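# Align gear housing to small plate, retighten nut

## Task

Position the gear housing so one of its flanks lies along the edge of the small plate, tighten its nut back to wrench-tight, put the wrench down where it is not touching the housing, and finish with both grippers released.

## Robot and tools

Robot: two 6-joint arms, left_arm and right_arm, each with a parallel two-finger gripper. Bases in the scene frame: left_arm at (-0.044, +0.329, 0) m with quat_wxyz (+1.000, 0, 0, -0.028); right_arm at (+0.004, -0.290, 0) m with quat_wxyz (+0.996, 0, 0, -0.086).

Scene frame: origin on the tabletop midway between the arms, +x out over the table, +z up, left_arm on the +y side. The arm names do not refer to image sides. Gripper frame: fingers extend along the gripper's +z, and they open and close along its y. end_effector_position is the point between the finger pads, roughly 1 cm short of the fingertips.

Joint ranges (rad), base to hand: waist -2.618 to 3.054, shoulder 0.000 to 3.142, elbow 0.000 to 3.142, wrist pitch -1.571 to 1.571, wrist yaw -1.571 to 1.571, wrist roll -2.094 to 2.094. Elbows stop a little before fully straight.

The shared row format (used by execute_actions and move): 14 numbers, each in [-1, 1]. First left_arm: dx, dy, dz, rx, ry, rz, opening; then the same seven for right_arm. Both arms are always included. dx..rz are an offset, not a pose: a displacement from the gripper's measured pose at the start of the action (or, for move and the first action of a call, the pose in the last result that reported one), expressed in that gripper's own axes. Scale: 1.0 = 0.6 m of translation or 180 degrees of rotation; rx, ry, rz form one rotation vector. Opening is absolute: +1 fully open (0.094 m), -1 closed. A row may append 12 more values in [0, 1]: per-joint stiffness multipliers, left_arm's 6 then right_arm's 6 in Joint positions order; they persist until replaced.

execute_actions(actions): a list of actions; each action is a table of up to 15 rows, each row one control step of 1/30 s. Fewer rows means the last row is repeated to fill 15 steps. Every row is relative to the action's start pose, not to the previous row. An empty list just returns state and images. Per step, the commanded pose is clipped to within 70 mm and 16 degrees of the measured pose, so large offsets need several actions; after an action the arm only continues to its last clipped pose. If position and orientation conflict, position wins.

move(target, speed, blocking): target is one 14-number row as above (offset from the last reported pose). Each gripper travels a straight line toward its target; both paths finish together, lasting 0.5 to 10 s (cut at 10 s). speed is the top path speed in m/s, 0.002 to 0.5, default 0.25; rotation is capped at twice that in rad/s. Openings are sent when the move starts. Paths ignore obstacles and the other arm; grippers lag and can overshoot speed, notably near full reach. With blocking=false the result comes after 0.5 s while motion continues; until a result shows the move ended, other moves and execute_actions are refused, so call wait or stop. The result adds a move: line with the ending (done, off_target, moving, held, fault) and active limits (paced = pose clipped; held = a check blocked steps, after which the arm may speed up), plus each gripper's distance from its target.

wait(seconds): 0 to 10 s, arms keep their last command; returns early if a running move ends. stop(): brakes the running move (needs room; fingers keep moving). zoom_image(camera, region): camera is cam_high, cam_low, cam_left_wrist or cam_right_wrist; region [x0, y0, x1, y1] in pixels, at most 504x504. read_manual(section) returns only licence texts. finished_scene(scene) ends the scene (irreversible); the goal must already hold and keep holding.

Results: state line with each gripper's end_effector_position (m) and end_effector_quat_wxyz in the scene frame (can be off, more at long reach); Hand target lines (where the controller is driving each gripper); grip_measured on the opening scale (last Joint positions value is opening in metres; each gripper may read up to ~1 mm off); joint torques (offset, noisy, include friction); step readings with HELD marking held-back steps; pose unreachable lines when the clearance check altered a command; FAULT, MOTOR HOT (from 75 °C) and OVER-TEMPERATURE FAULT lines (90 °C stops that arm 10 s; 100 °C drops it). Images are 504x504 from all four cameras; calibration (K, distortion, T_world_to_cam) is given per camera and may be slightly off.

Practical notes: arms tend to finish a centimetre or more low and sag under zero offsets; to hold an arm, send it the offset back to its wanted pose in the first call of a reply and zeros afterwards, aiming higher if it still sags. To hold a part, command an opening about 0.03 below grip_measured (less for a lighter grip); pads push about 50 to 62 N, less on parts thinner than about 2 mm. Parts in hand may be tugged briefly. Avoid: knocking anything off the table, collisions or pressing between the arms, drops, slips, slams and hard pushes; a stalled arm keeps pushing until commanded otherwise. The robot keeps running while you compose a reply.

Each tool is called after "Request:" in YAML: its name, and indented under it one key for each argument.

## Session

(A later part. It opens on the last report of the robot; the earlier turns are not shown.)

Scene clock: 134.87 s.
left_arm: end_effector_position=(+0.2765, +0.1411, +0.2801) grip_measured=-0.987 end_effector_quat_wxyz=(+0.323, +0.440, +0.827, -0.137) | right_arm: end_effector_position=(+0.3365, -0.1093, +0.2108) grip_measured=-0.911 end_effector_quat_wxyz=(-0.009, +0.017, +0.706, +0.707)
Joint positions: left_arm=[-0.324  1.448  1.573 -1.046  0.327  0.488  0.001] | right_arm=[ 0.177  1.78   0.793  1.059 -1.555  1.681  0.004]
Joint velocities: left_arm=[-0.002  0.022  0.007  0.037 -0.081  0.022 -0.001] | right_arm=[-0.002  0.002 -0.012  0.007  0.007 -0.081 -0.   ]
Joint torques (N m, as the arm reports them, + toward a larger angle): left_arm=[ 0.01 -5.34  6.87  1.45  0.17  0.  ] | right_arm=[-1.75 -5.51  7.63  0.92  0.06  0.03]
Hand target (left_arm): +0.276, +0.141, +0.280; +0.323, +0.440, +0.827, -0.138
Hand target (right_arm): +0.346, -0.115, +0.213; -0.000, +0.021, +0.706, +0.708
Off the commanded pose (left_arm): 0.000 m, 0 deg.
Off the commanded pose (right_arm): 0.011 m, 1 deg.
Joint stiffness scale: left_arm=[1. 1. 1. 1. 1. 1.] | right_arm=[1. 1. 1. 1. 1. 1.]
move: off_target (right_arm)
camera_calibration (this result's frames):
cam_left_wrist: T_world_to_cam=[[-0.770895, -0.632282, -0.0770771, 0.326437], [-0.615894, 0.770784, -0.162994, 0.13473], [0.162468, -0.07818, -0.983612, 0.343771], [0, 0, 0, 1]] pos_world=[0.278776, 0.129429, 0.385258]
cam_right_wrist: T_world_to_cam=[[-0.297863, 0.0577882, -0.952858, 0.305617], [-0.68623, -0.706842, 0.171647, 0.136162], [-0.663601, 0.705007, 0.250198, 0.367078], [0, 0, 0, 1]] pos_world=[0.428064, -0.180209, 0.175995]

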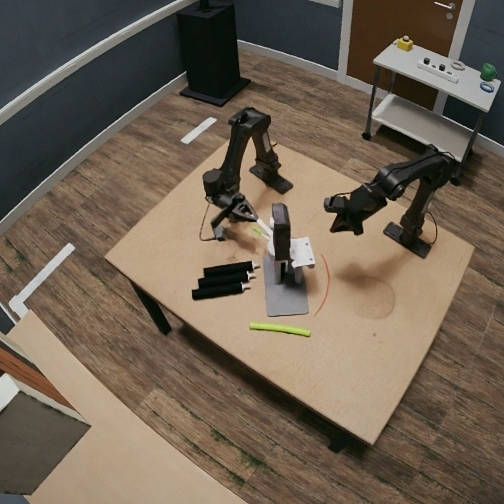

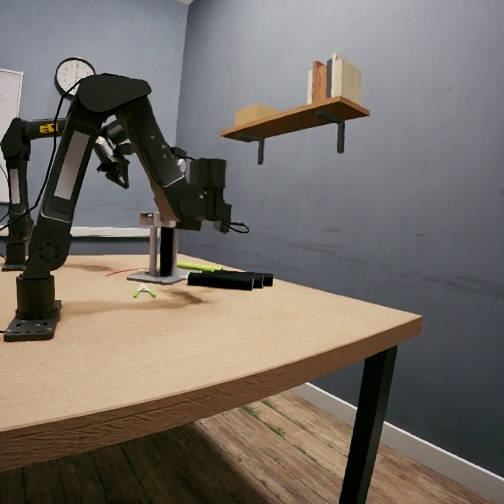

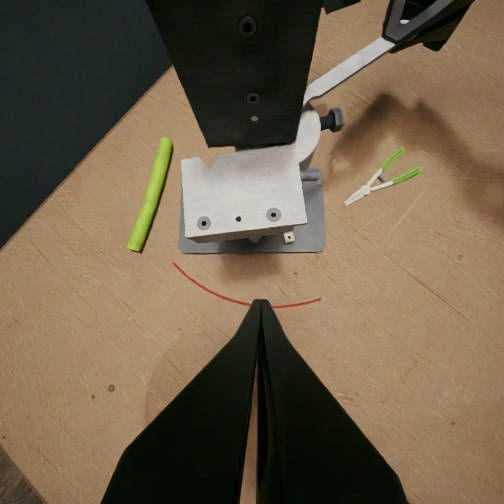

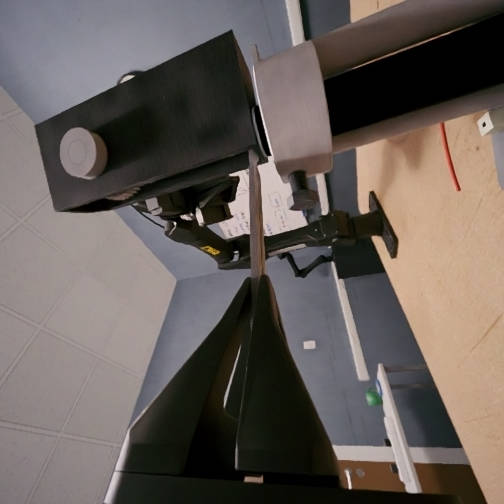

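Request:
move:
  target: [0,0,0,0,0,0,-1,-0.024,0.005,-0.007,0,0,0,-1]
  speed: 0.015

Request:
zoom_image:
  camera: "cam_left_wrist"
  region: [170,100,330,250]

Scene clock: 136.20 s.
left_arm: end_effector_position=(+0.2767, +0.1414, +0.2800) grip_measured=-0.987 end_effector_quat_wxyz=(+0.323, +0.440, +0.827, -0.136) | right_arm: end_effector_position=(+0.3427, -0.1092, +0.2112) grip_measured=-0.911 end_effector_quat_wxyz=(-0.013, +0.021, +0.706, +0.707)
Joint positions: left_arm=[-0.324  1.448  1.573 -1.046  0.325  0.488  0.001] | right_arm=[ 0.177  1.801  0.82   1.059 -1.555  1.697  0.004]
Joint velocities: left_arm=[-0.002  0.012 -0.002 -0.022 -0.037 -0.007  0.001] | right_arm=[ 0.007  0.007  0.007 -0.081  0.007 -0.037  0.001]
Joint torques (N m, as the arm reports them, + toward a larger angle): left_arm=[ 0.07 -5.31  6.81  1.42  0.23  0.  ] | right_arm=[-1.21 -5.68  7.59  0.94  0.05  0.  ]
Hand target (left_arm): +0.276, +0.141, +0.280; +0.323, +0.440, +0.827, -0.137
Hand target (right_arm): +0.351, -0.113, +0.213; -0.005, +0.021, +0.706, +0.708
Off the commanded pose (left_arm): 0.000 m, 0 deg.
Off the commanded pose (right_arm): 0.010 m, 1 deg.
Joint stiffness scale: left_arm=[1. 1. 1. 1. 1. 1.] | right_arm=[1. 1. 1. 1. 1. 1.]
joint sent to its limit (right arm) — the command would take joint 5 (wrist yaw) past its lower limit, so that joint was sent only as far as its limit.
move: done
camera_calibration (this result's frames):
cam_left_wrist: T_world_to_cam=[[-0.770122, -0.633061, -0.0784032, 0.327011], [-0.616691, 0.770303, -0.162252, 0.134696], [0.16311, -0.0766036, -0.98363, 0.343282], [0, 0, 0, 1]] pos_world=[0.278911, 0.129558, 0.385156]
cam_right_wrist: T_world_to_cam=[[-0.307321, 0.0578661, -0.949845, 0.310459], [-0.684211, -0.707153, 0.178295, 0.138365], [-0.661369, 0.704688, 0.256916, 0.368795], [0, 0, 0, 1]] pos_world=[0.433991, -0.180005, 0.175469]

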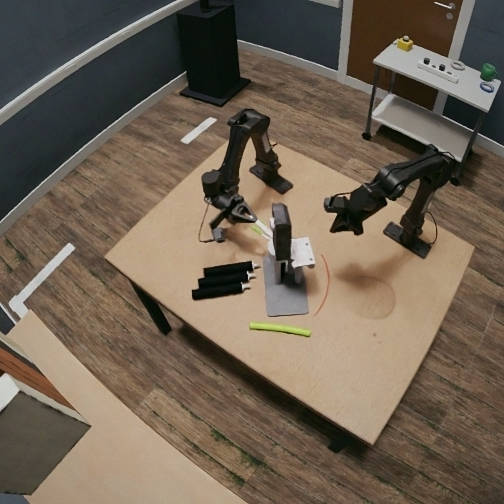

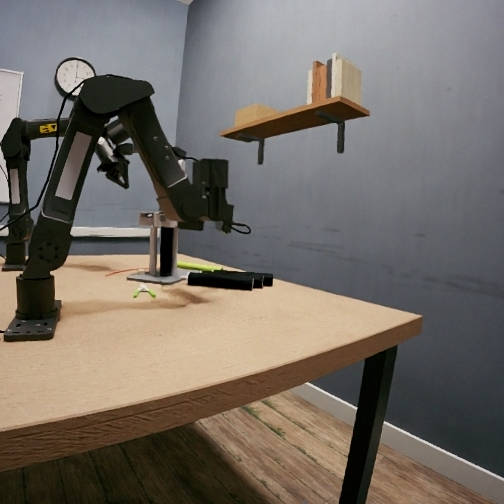

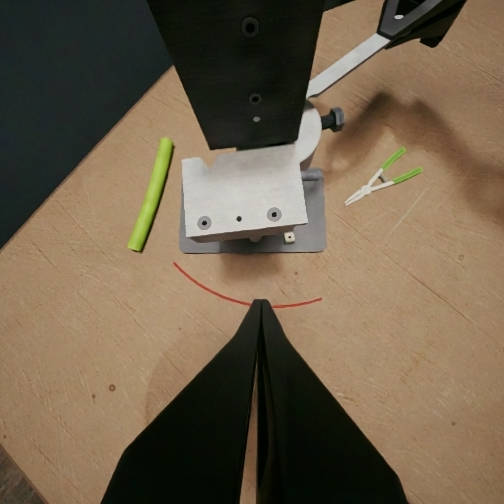

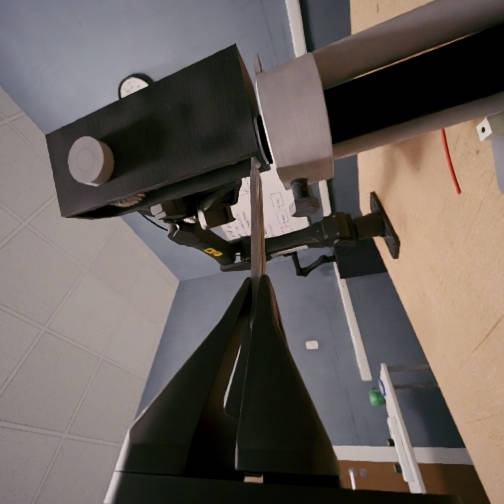

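Region (170, 100, 330, 250) of cam_left_wrist's 504x504 image, scaled by 3.150, with more detail than that image has; it fills the top 472 rows of this view, and the rest is white.

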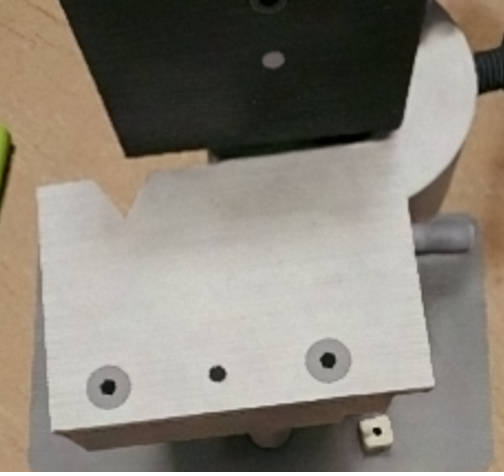

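Request:
move:
  target: [0,0,0,0,0,0,-1,-0.017,0.004,-0.004,0,0,0,-1]
  speed: 0.015

Request:
move:
  target: [0,0,0,0,0,0,-1,0.07,0.004,0.025,0,0,0,-1]
  speed: 0.02

Request:
zoom_image:
  camera: "cam_left_wrist"
  region: [170,100,330,250]

Scene clock: 137.27 s.
left_arm: end_effector_position=(+0.2769, +0.1416, +0.2799) grip_measured=-0.987 end_effector_quat_wxyz=(+0.323, +0.439, +0.827, -0.135) | right_arm: end_effector_position=(+0.3459, -0.1092, +0.2114) grip_measured=-0.911 end_effector_quat_wxyz=(-0.016, +0.023, +0.706, +0.707)
Joint positions: left_arm=[-0.324  1.448  1.573 -1.046  0.323  0.488  0.001] | right_arm=[ 0.177  1.811  0.833  1.059 -1.555  1.707  0.004]
Joint velocities: left_arm=[-0.022  0.007 -0.002 -0.037  0.022  0.022  0.001] | right_arm=[ 0.012 -0.012 -0.007  0.022 -0.022  0.095 -0.001]
Joint torques (N m, as the arm reports them, + toward a larger angle): left_arm=[ 0.   -5.37  6.8   1.41  0.21  0.  ] | right_arm=[-0.67 -5.74  7.54  0.92  0.05  0.  ]
Hand target (left_arm): +0.277, +0.141, +0.280; +0.323, +0.440, +0.827, -0.136
Hand target (right_arm): +0.353, -0.111, +0.213; -0.011, +0.023, +0.706, +0.708
Off the commanded pose (left_arm): 0.000 m, 0 deg.
Off the commanded pose (right_arm): 0.008 m, 0 deg.
Joint stiffness scale: left_arm=[1. 1. 1. 1. 1. 1.] | right_arm=[1. 1. 1. 1. 1. 1.]
joint sent to its limit (right arm) — the command would take joint 5 (wrist yaw) past its lower limit, so that joint was sent only as far as its limit.
move: done
camera_calibration (this result's frames):
cam_left_wrist: T_world_to_cam=[[-0.769347, -0.633836, -0.0797299, 0.327584], [-0.617488, 0.76982, -0.161512, 0.134662], [0.16375, -0.0750263, -0.983645, 0.342793], [0, 0, 0, 1]] pos_world=[0.279046, 0.129687, 0.385054]
cam_right_wrist: T_world_to_cam=[[-0.314559, 0.0579881, -0.947465, 0.313589], [-0.682822, -0.707187, 0.183415, 0.138934], [-0.659399, 0.704645, 0.262048, 0.369052], [0, 0, 0, 1]] pos_world=[0.436862, -0.179983, 0.174923]

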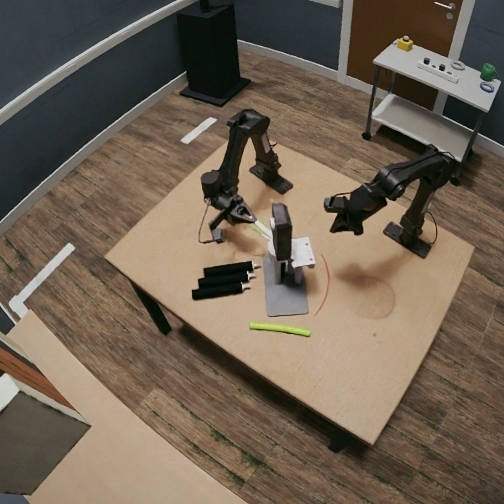

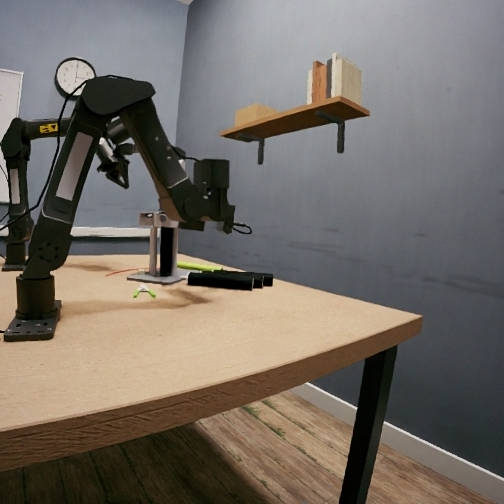

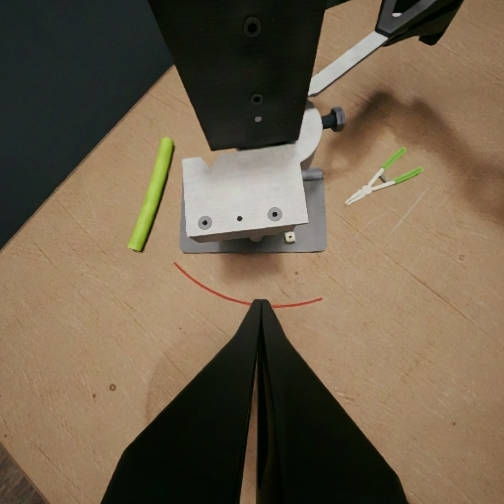

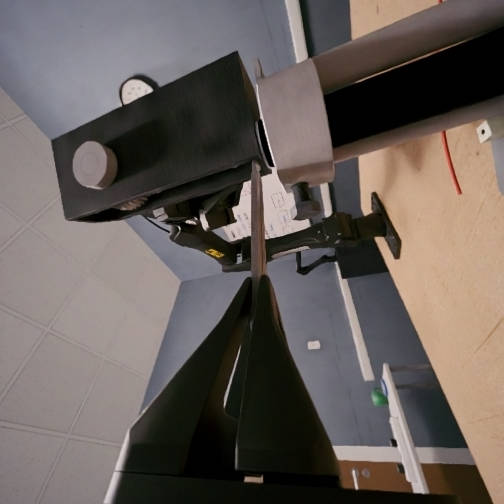

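Scene clock: 139.77 s.
left_arm: end_effector_position=(+0.2770, +0.1419, +0.2799) grip_measured=-0.987 end_effector_quat_wxyz=(+0.323, +0.439, +0.828, -0.134) | right_arm: end_effector_position=(+0.3220, -0.1015, +0.2126) grip_measured=-0.911 end_effector_quat_wxyz=(+0.002, +0.054, +0.702, +0.710)
Joint positions: left_arm=[-0.324  1.448  1.573 -1.046  0.322  0.488  0.001] | right_arm=[ 0.205  1.687  0.686  1.064 -1.457  1.707  0.004]
Joint velocities: left_arm=[-0.017 -0.007 -0.007  0.051  0.007  0.022 -0.001] | right_arm=[-0.002  0.012  0.007 -0.066 -0.051  0.007 -0.   ]
Joint torques (N m, as the arm reports them, + toward a larger angle): left_arm=[ 0.09 -5.37  6.91  1.42  0.18  0.04] | right_arm=[ 2.26 -7.5   4.21  0.98 -0.53 -0.11]
Hand target (left_arm): +0.277, +0.142, +0.280; +0.323, +0.440, +0.827, -0.135
Hand target (right_arm): +0.305, -0.095, +0.216; -0.016, +0.023, +0.705, +0.709
Off the commanded pose (left_arm): 0.000 m, 0 deg.
Off the commanded pose (right_arm): 0.020 m, 4 deg.
Joint stiffness scale: left_arm=[1. 1. 1. 1. 1. 1.] | right_arm=[1. 1. 1. 1. 1. 1.]
move: off_target (right_arm)
camera_calibration (this result's frames):
cam_left_wrist: T_world_to_cam=[[-0.768726, -0.634455, -0.0807918, 0.328042], [-0.618125, 0.769432, -0.16092, 0.134636], [0.16426, -0.073764, -0.983655, 0.342401], [0, 0, 0, 1]] pos_world=[0.279153, 0.129791, 0.384973]
cam_right_wrist: T_world_to_cam=[[-0.327291, 0.0866399, -0.940943, 0.312405], [-0.726838, -0.659396, 0.192102, 0.14501], [-0.60381, 0.746787, 0.278787, 0.330379], [0, 0, 0, 1]] pos_world=[0.407132, -0.178171, 0.173993]

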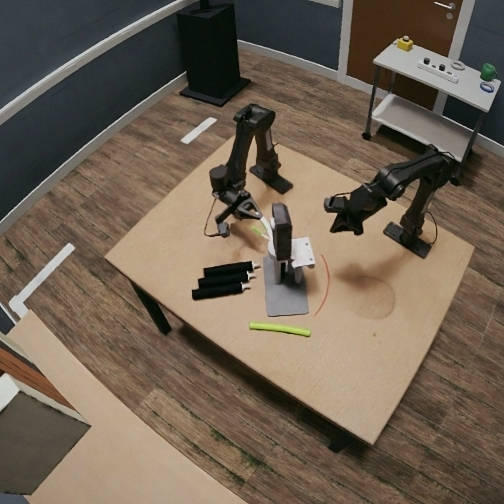

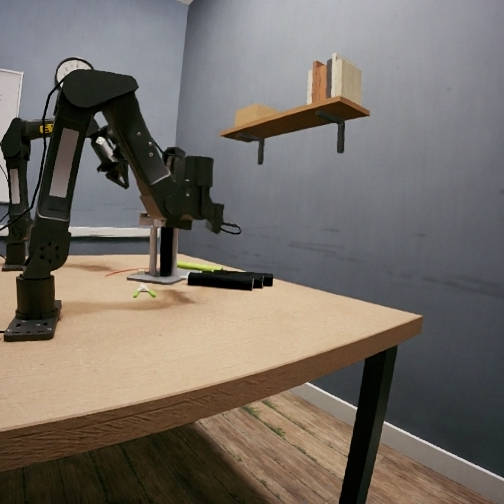

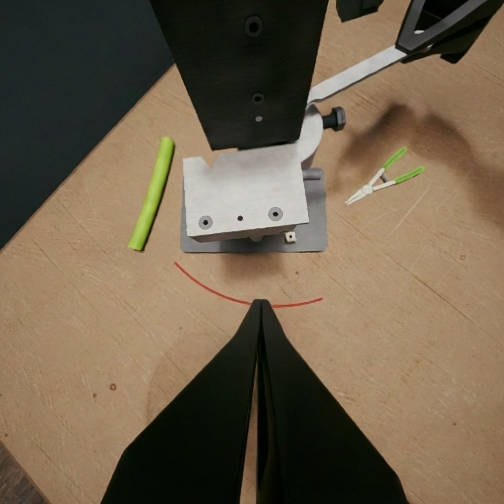

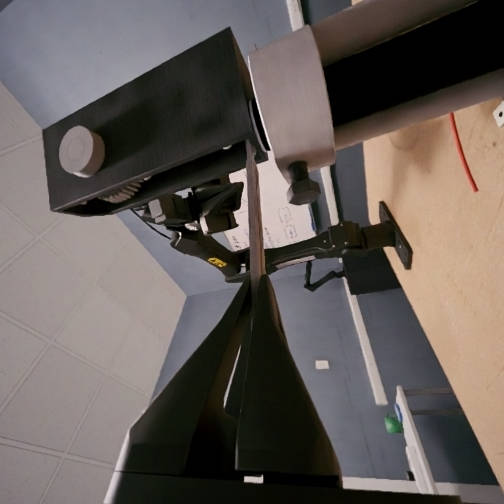

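Region (170, 100, 330, 250) of cam_left_wrist's 504x504 image, scaled by 3.150, with more detail than that image has; it fills the top 472 rows of this view, and the rest is white.

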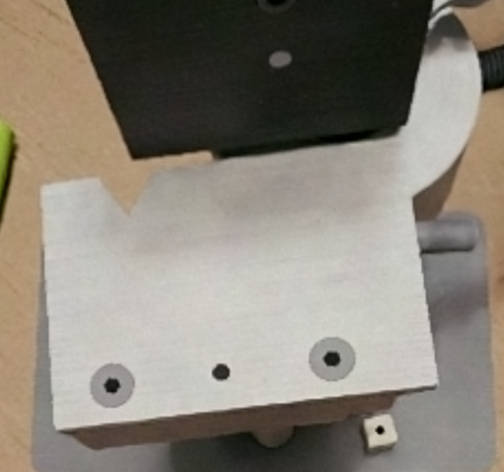

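Request:
move:
  target: [0,0,-0.03,0,-0.3,0,1,0,0,0,0,0,0,-1]

Request:
move:
  target: [0.16,0,0,0,0,0.5,1,0,0,0,0,0,0,-1]

Scene clock: 142.67 s.
left_arm: end_effector_position=(+0.2718, +0.1490, +0.2963) grip_measured=+1.000 end_effector_quat_wxyz=(+0.664, +0.333, +0.591, -0.315) | right_arm: end_effector_position=(+0.3226, -0.1016, +0.2126) grip_measured=-0.911 end_effector_quat_wxyz=(+0.003, +0.057, +0.702, +0.710)
Joint positions: left_arm=[-0.113  1.136  0.555  0.696  0.783 -0.011  0.094] | right_arm=[ 0.205  1.687  0.686  1.064 -1.454  1.71   0.004]
Joint velocities: left_arm=[-0.017  0.002 -0.022 -0.007 -0.022 -0.007  0.   ] | right_arm=[ 0.007 -0.002  0.012  0.007 -0.022  0.007 -0.001]
Joint torques (N m, as the arm reports them, + toward a larger angle): left_arm=[ 0.38 -2.6   6.33  1.81  0.01 -0.09] | right_arm=[ 0.14 -5.69  5.37  1.02 -0.02 -0.03]
Hand target (left_arm): +0.272, +0.150, +0.293; +0.664, +0.330, +0.591, -0.317
Hand target (right_arm): +0.322, -0.101, +0.213; +0.002, +0.054, +0.702, +0.710
Off the commanded pose (left_arm): 0.004 m, 1 deg.
Off the commanded pose (right_arm): 0.001 m, 0 deg.
Joint stiffness scale: left_arm=[1. 1. 1. 1. 1. 1.] | right_arm=[1. 1. 1. 1. 1. 1.]
move: done
camera_calibration (this result's frames):
cam_left_wrist: T_world_to_cam=[[-0.777261, -0.628739, -0.0235134, 0.314386], [-0.26888, 0.365718, -0.891041, 0.310139], [0.568832, -0.686249, -0.453313, 0.184081], [0, 0, 0, 1]] pos_world=[0.223038, 0.210569, 0.367186]
cam_right_wrist: T_world_to_cam=[[-0.329111, 0.0882646, -0.940157, 0.313264], [-0.728892, -0.656714, 0.193502, 0.146021], [-0.600335, 0.748957, 0.280467, 0.32965], [0, 0, 0, 1]] pos_world=[0.407433, -0.178649, 0.173806]

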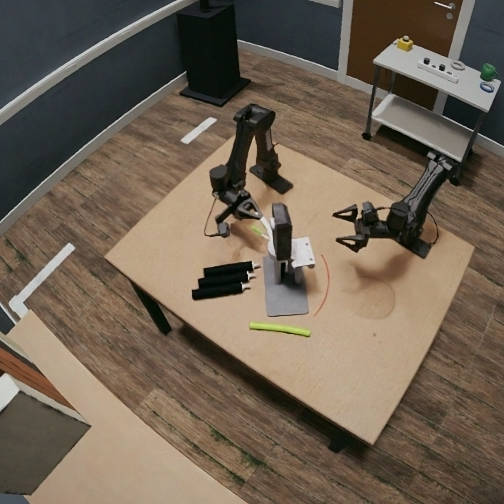

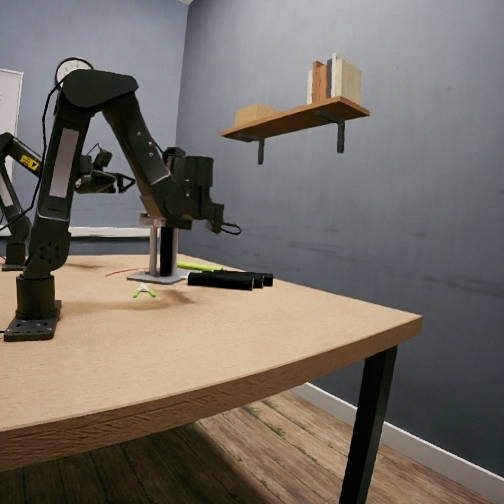

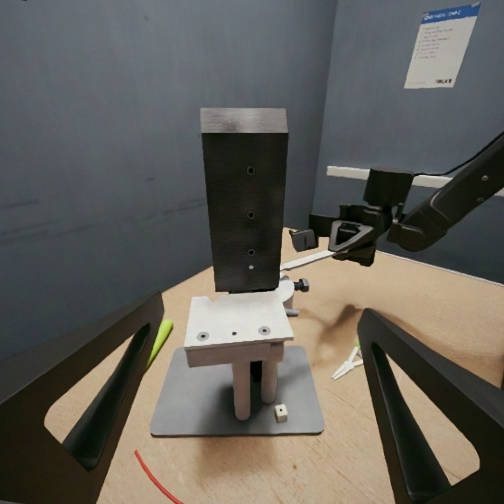

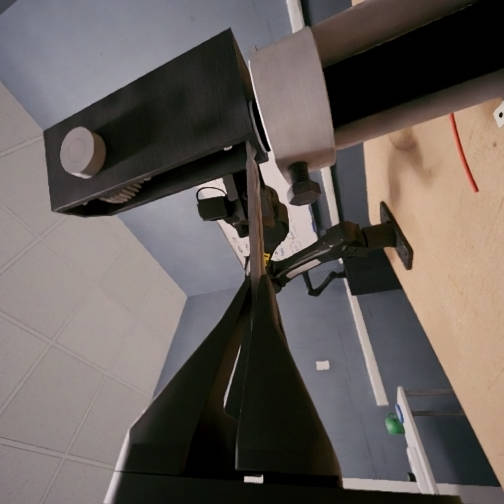

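Scene clock: 146.43 s.
left_arm: end_effector_position=(+0.2857, +0.1466, +0.2046) grip_measured=+1.000 end_effector_quat_wxyz=(+0.693, +0.652, +0.180, +0.250) | right_arm: end_effector_position=(+0.3227, -0.1016, +0.2126) grip_measured=-0.911 end_effector_quat_wxyz=(+0.003, +0.057, +0.702, +0.710)
Joint positions: left_arm=[-0.113  1.531  0.364  1.289  0.783  1.561  0.094] | right_arm=[ 0.205  1.687  0.686  1.064 -1.453  1.71   0.004]
Joint velocities: left_arm=[ 0.002 -0.022  0.012  0.022  0.007 -0.007  0.   ] | right_arm=[ 0.007  0.002  0.012 -0.022  0.007  0.022  0.001]
Joint torques (N m, as the arm reports them, + toward a larger angle): left_arm=[-0.54 -3.79  3.96  1.85 -0.06  0.04] | right_arm=[ 0.04 -5.75  5.33  1.03  0.02 -0.01]
Hand target (left_arm): +0.283, +0.146, +0.200; +0.692, +0.653, +0.183, +0.247
Hand target (right_arm): +0.323, -0.102, +0.213; +0.003, +0.057, +0.702, +0.710
Off the commanded pose (left_arm): 0.005 m, 0 deg.
Off the commanded pose (right_arm): 0.000 m, 0 deg.
Joint stiffness scale: left_arm=[1. 1. 1. 1. 1. 1.] | right_arm=[1. 1. 1. 1. 1. 1.]
move: done
camera_calibration (this result's frames):
cam_left_wrist: T_world_to_cam=[[0.113736, -0.100833, -0.988381, 0.18703], [0.39366, 0.917984, -0.0483519, -0.209641], [0.912193, -0.383586, 0.144101, -0.131751], [0, 0, 0, 1]] pos_world=[0.181437, 0.160768, 0.193705]
cam_right_wrist: T_world_to_cam=[[-0.329793, 0.0884713, -0.939898, 0.313477], [-0.728991, -0.656458, 0.193998, 0.146019], [-0.59984, 0.749157, 0.28099, 0.329443], [0, 0, 0, 1]] pos_world=[0.407442, -0.178683, 0.173739]

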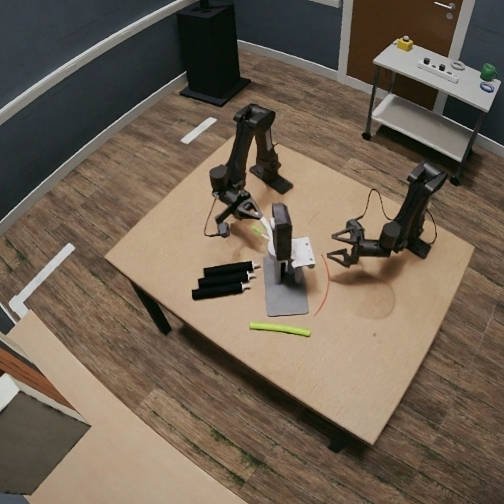

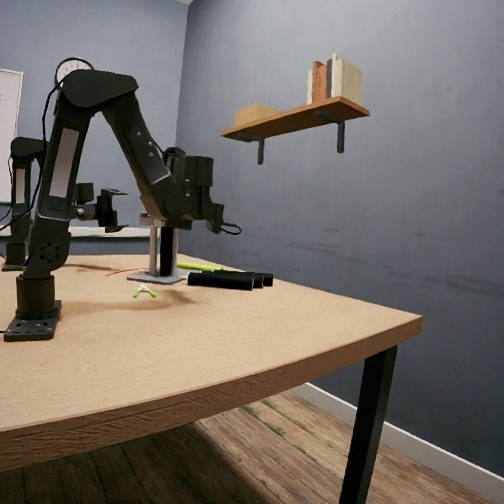

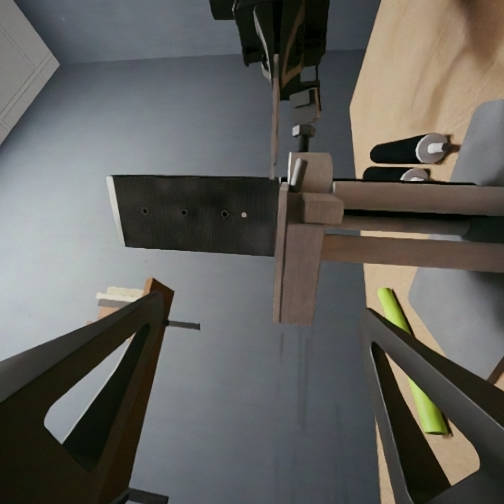

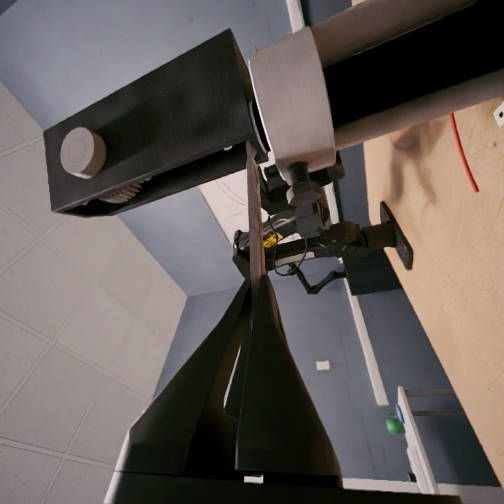

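Request:
move:
  target: [-0.036,-0.048,0.125,0.027,-0.05,-0.025,1,0,0,0,0,0,0,-1]
  speed: 0.06

Request:
move:
  target: [0,0,0,0,0,0,-0.8,0,0,0,0,0,0,-1]

Scene clock: 148.57 s.
left_arm: end_effector_position=(+0.3089, +0.0764, +0.1737) grip_measured=+1.000 end_effector_quat_wxyz=(+0.683, +0.693, +0.167, +0.158) | right_arm: end_effector_position=(+0.3227, -0.1016, +0.2126) grip_measured=-0.911 end_effector_quat_wxyz=(+0.003, +0.057, +0.702, +0.710)
Joint positions: left_arm=[-0.278  1.744  0.586  1.135  0.773  1.579  0.094] | right_arm=[ 0.205  1.687  0.686  1.064 -1.453  1.711  0.004]
Joint velocities: left_arm=[-0.017 -0.002 -0.007 -0.051 -0.007  0.022  0.   ] | right_arm=[-0.022  0.022 -0.002 -0.022 -0.037  0.007 -0.   ]
Joint torques (N m, as the arm reports them, + toward a larger angle): left_arm=[-0.58 -6.09  8.08  1.68  0.05 -0.03] | right_arm=[ 0.02 -5.75  5.43  1.02  0.04 -0.01]
Hand target (left_arm): +0.314, +0.072, +0.181; +0.687, +0.690, +0.161, +0.163
Hand target (right_arm): +0.323, -0.102, +0.213; +0.003, +0.057, +0.702, +0.710
Off the commanded pose (left_arm): 0.010 m, 1 deg.
Off the commanded pose (right_arm): 0.000 m, 0 deg.
Joint stiffness scale: left_arm=[1. 1. 1. 1. 1. 1.] | right_arm=[1. 1. 1. 1. 1. 1.]
move: done
camera_calibration (this result's frames):
cam_left_wrist: T_world_to_cam=[[-0.0244732, -0.0631998, -0.997701, 0.188152], [0.522672, 0.849924, -0.0666598, -0.187238], [0.852183, -0.523101, 0.0122323, -0.123259], [0, 0, 0, 1]] pos_world=[0.207508, 0.106553, 0.176746]
cam_right_wrist: T_world_to_cam=[[-0.330151, 0.0885007, -0.93977, 0.313568], [-0.728915, -0.656466, 0.194254, 0.145939], [-0.599736, 0.749146, 0.281242, 0.329355], [0, 0, 0, 1]] pos_world=[0.407427, -0.178682, 0.173704]

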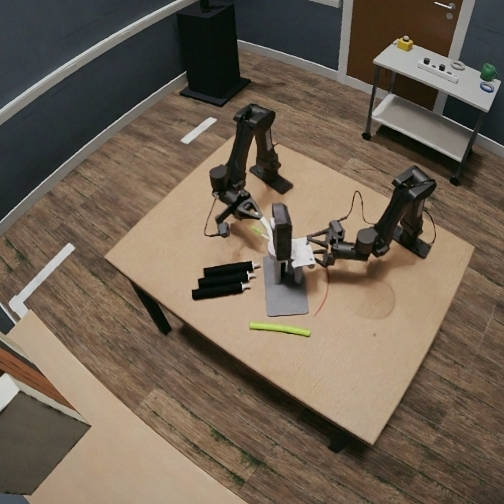

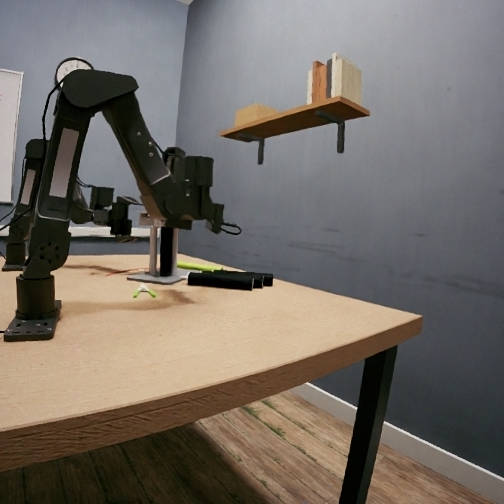

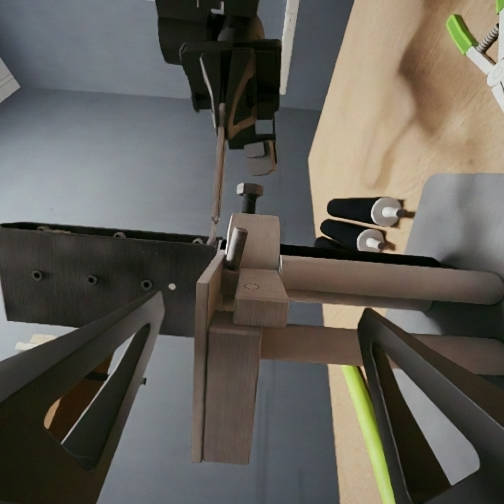

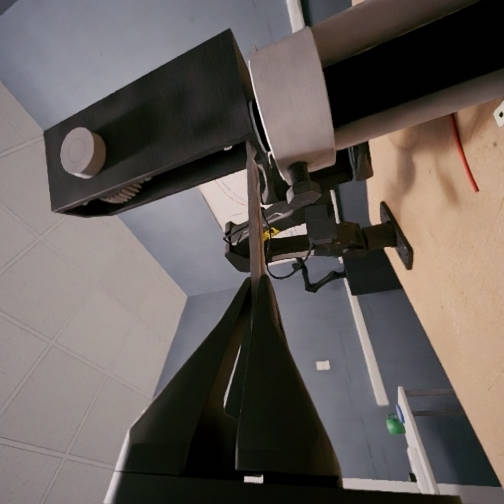

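Scene clock: 149.07 s.
left_arm: end_effector_position=(+0.3094, +0.0763, +0.1813) grip_measured=-0.131 end_effector_quat_wxyz=(+0.689, +0.687, +0.157, +0.169) | right_arm: end_effector_position=(+0.3227, -0.1016, +0.2126) grip_measured=-0.911 end_effector_quat_wxyz=(+0.002, +0.057, +0.702, +0.710)
Joint positions: left_arm=[-0.279  1.741  0.588  1.163  0.771  1.579  0.041] | right_arm=[ 0.205  1.687  0.686  1.064 -1.453  1.712  0.004]
Joint velocities: left_arm=[-0.007  0.007  0.012 -0.051  0.007 -0.037  0.001] | right_arm=[ 0.002  0.002 -0.002  0.037 -0.037 -0.037 -0.001]
Joint torques (N m, as the arm reports them, + toward a larger angle): left_arm=[ 0.02 -6.42  5.12  1.48  0.07  0.03] | right_arm=[ 0.09 -5.72  5.33  1.04  0.03  0.  ]
Hand target (left_arm): +0.309, +0.077, +0.174; +0.683, +0.693, +0.167, +0.159
Hand target (right_arm): +0.323, -0.102, +0.213; +0.002, +0.057, +0.702, +0.710
Off the commanded pose (left_arm): 0.008 m, 2 deg.
Off the commanded pose (right_arm): 0.000 m, 0 deg.
Joint stiffness scale: left_arm=[1. 1. 1. 1. 1. 1.] | right_arm=[1. 1. 1. 1. 1. 1.]
move: done
camera_calibration (this result's frames):
cam_left_wrist: T_world_to_cam=[[0.00798602, -0.07382, -0.99724, 0.186434], [0.523085, 0.850253, -0.0587504, -0.188569], [0.852243, -0.521172, 0.0454043, -0.130051], [0, 0, 0, 1]] pos_world=[0.207984, 0.106315, 0.180746]
cam_right_wrist: T_world_to_cam=[[-0.330866, 0.0885596, -0.939513, 0.31375], [-0.728764, -0.656483, 0.194766, 0.145779], [-0.599526, 0.749124, 0.281747, 0.329177], [0, 0, 0, 1]] pos_world=[0.407398, -0.178679, 0.173635]

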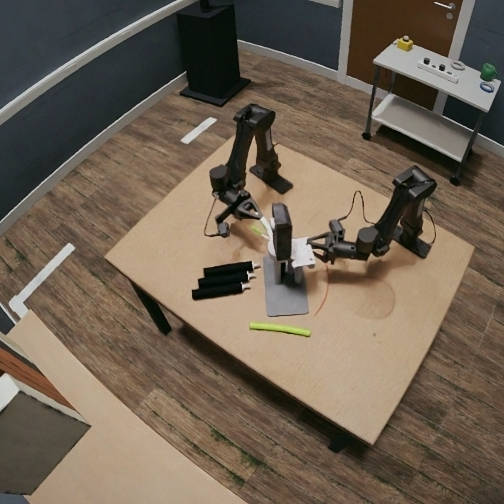

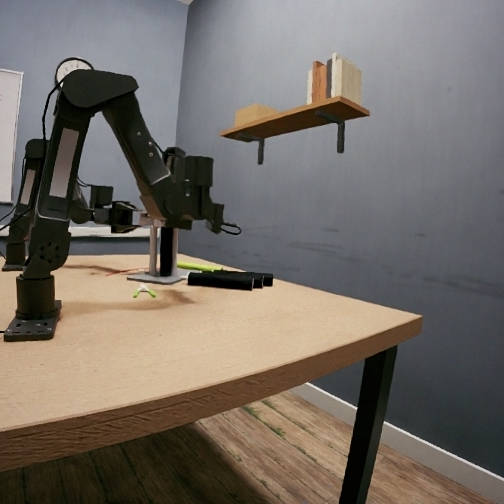

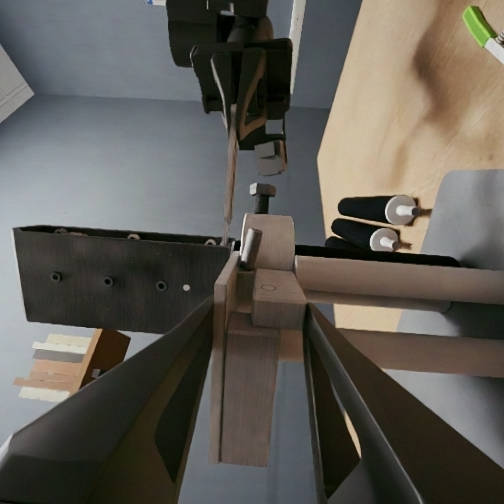

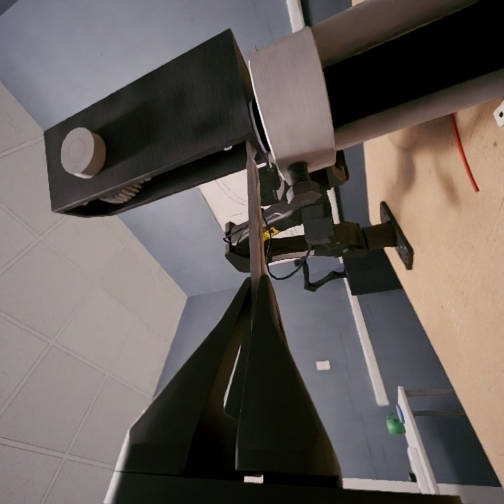

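Request:
move:
  target: [-0.03,-0.03,0.02,0,-0.04,0,-0.8,0.07,-0.005,0.04,0,0.06,-0.02,-1]
  speed: 0.025

Request:
move:
  target: [-0.045,-0.03,0.03,0,-0.05,0,-0.8,0.065,-0.003,0.05,0,0.07,0,-1]
  speed: 0.025

Scene clock: 153.37 s.
left_arm: end_effector_position=(+0.3095, +0.0748, +0.1802) grip_measured=-0.131 end_effector_quat_wxyz=(+0.706, +0.674, +0.135, +0.169) | right_arm: end_effector_position=(+0.2976, -0.0797, +0.2173) grip_measured=-0.911 end_effector_quat_wxyz=(-0.022, +0.002, +0.703, +0.711)
Joint positions: left_arm=[-0.269  1.816  0.594  1.301  0.812  1.55   0.041] | right_arm=[ 0.276  1.687  0.67   1.176 -1.493  1.762  0.004]
Joint velocities: left_arm=[-0.002  0.007 -0.012 -0.066  0.022  0.007  0.   ] | right_arm=[ 0.032 -0.007 -0.002  0.037  0.007 -0.051 -0.001]
Joint torques (N m, as the arm reports them, + toward a larger angle): left_arm=[-2.62 -4.22  6.84  1.24  0.71  0.25] | right_arm=[ 2.13 -5.11  4.47  1.18 -0.52 -0.04]
Hand target (left_arm): +0.298, +0.059, +0.164; +0.700, +0.694, +0.114, +0.127
Hand target (right_arm): +0.283, -0.075, +0.213; -0.040, -0.030, +0.705, +0.707
Off the commanded pose (left_arm): 0.026 m, 6 deg.
Off the commanded pose (right_arm): 0.016 m, 4 deg.
Joint stiffness scale: left_arm=[1. 1. 1. 1. 1. 1.] | right_arm=[1. 1. 1. 1. 1. 1.]
move: off_target (left_arm, right_arm)
camera_calibration (this result's frames):
cam_left_wrist: T_world_to_cam=[[0.0446166, -0.107696, -0.993182, 0.175738], [0.553541, 0.830269, -0.0651634, -0.194159], [0.831626, -0.54686, 0.0966577, -0.131721], [0, 0, 0, 1]] pos_world=[0.209177, 0.108098, 0.17462]
cam_right_wrist: T_world_to_cam=[[-0.296261, 0.056779, -0.953418, 0.29807], [-0.658746, -0.734953, 0.160928, 0.121209], [-0.69158, 0.675737, 0.255141, 0.323726], [0, 0, 0, 1]] pos_world=[0.392035, -0.146595, 0.182084]

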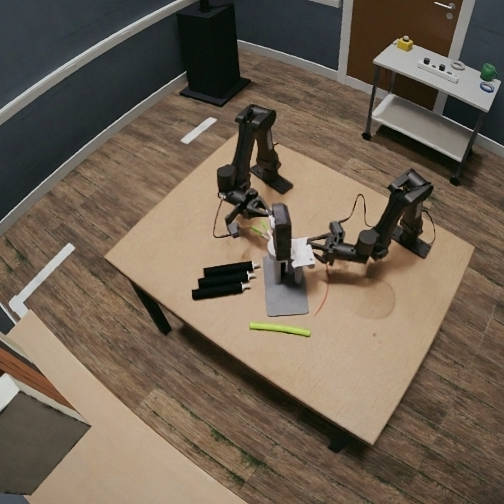

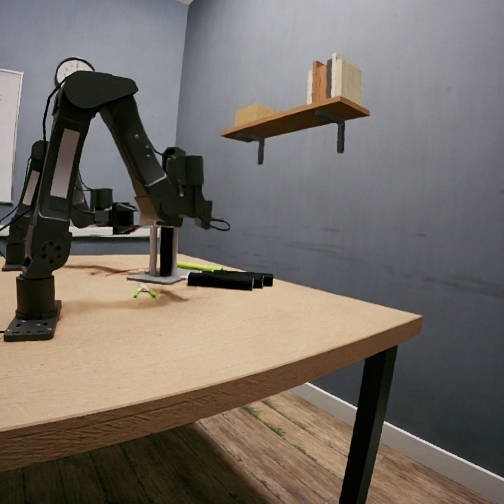

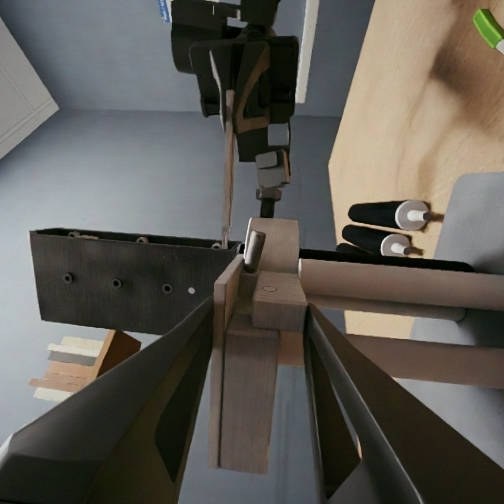

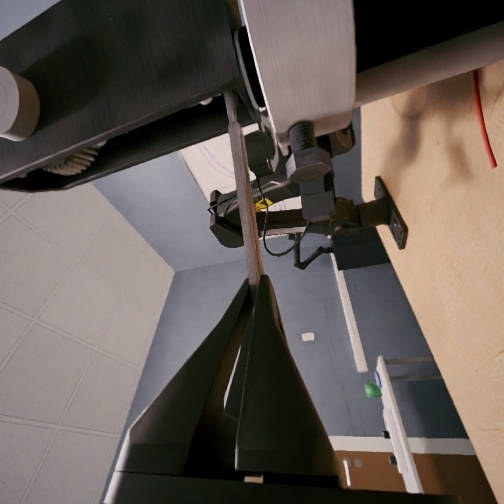

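Scene clock: 158.00 s.
left_arm: end_effector_position=(+0.3098, +0.0737, +0.1798) grip_measured=-0.125 end_effector_quat_wxyz=(+0.723, +0.660, +0.116, +0.170) | right_arm: end_effector_position=(+0.2721, -0.0543, +0.2211) grip_measured=-0.911 end_effector_quat_wxyz=(-0.066, -0.032, +0.702, +0.709)
Joint positions: left_arm=[-0.263  1.891  0.605  1.439  0.842  1.513  0.041] | right_arm=[ 0.369  1.687  0.665  1.246 -1.51   1.842  0.004]
Joint velocities: left_arm=[ 0.022  0.002 -0.012 -0.022 -0.022 -0.022  0.   ] | right_arm=[-0.007  0.007 -0.012  0.022 -0.022  0.125  0.   ]
Joint torques (N m, as the arm reports them, + toward a larger angle): left_arm=[-4.81 -4.36  7.49  1.19  0.8   0.33] | right_arm=[ 2.01 -5.35  4.1   1.15 -0.36 -0.03]
Hand target (left_arm): +0.292, +0.049, +0.163; +0.717, +0.682, +0.080, +0.116
Hand target (right_arm): +0.258, -0.051, +0.217; -0.082, -0.060, +0.703, +0.704
Off the commanded pose (left_arm): 0.036 m, 8 deg.
Off the commanded pose (right_arm): 0.015 m, 6 deg.
Joint stiffness scale: left_arm=[1. 1. 1. 1. 1. 1.] | right_arm=[1. 1. 1. 1. 1. 1.]
joint sent to its limit (right arm) — the command would take joint 5 (wrist yaw) past its lower limit, so that joint was sent only as far as its limit.
move: off_target (left_arm, right_arm)
camera_calibration (this result's frames):
cam_left_wrist: T_world_to_cam=[[0.077857, -0.144403, -0.986451, 0.166399], [0.577498, 0.813082, -0.0734441, -0.19806], [0.812671, -0.563956, 0.146697, -0.13444], [0, 0, 0, 1]] pos_world=[0.210679, 0.109249, 0.16932]
cam_right_wrist: T_world_to_cam=[[-0.314448, 0.023063, -0.948995, 0.294867], [-0.571531, -0.802806, 0.169866, 0.0930774], [-0.757941, 0.595794, 0.265622, 0.299364], [0, 0, 0, 1]] pos_world=[0.372817, -0.110437, 0.184499]

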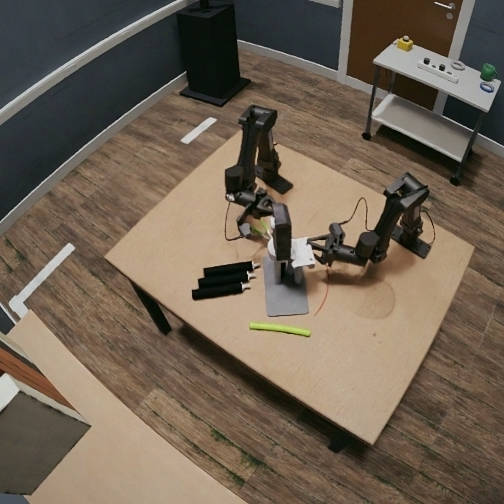

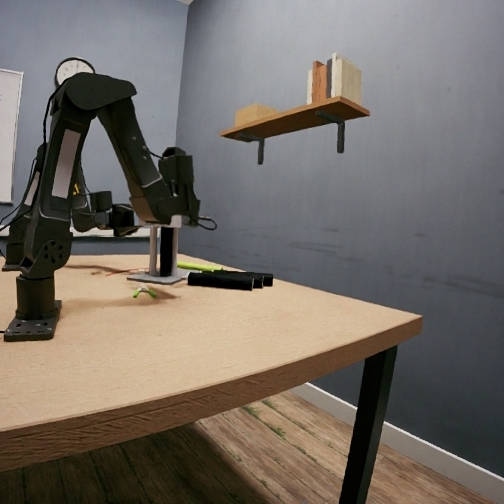

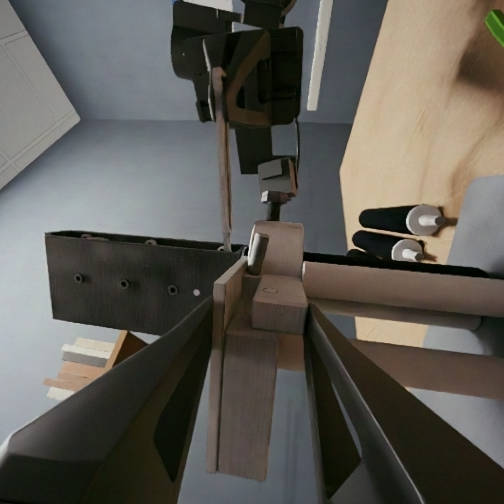

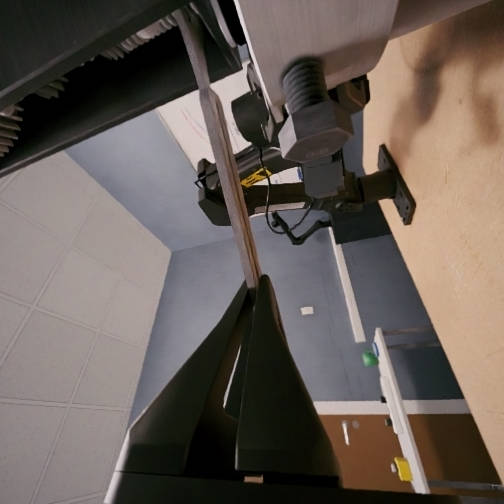

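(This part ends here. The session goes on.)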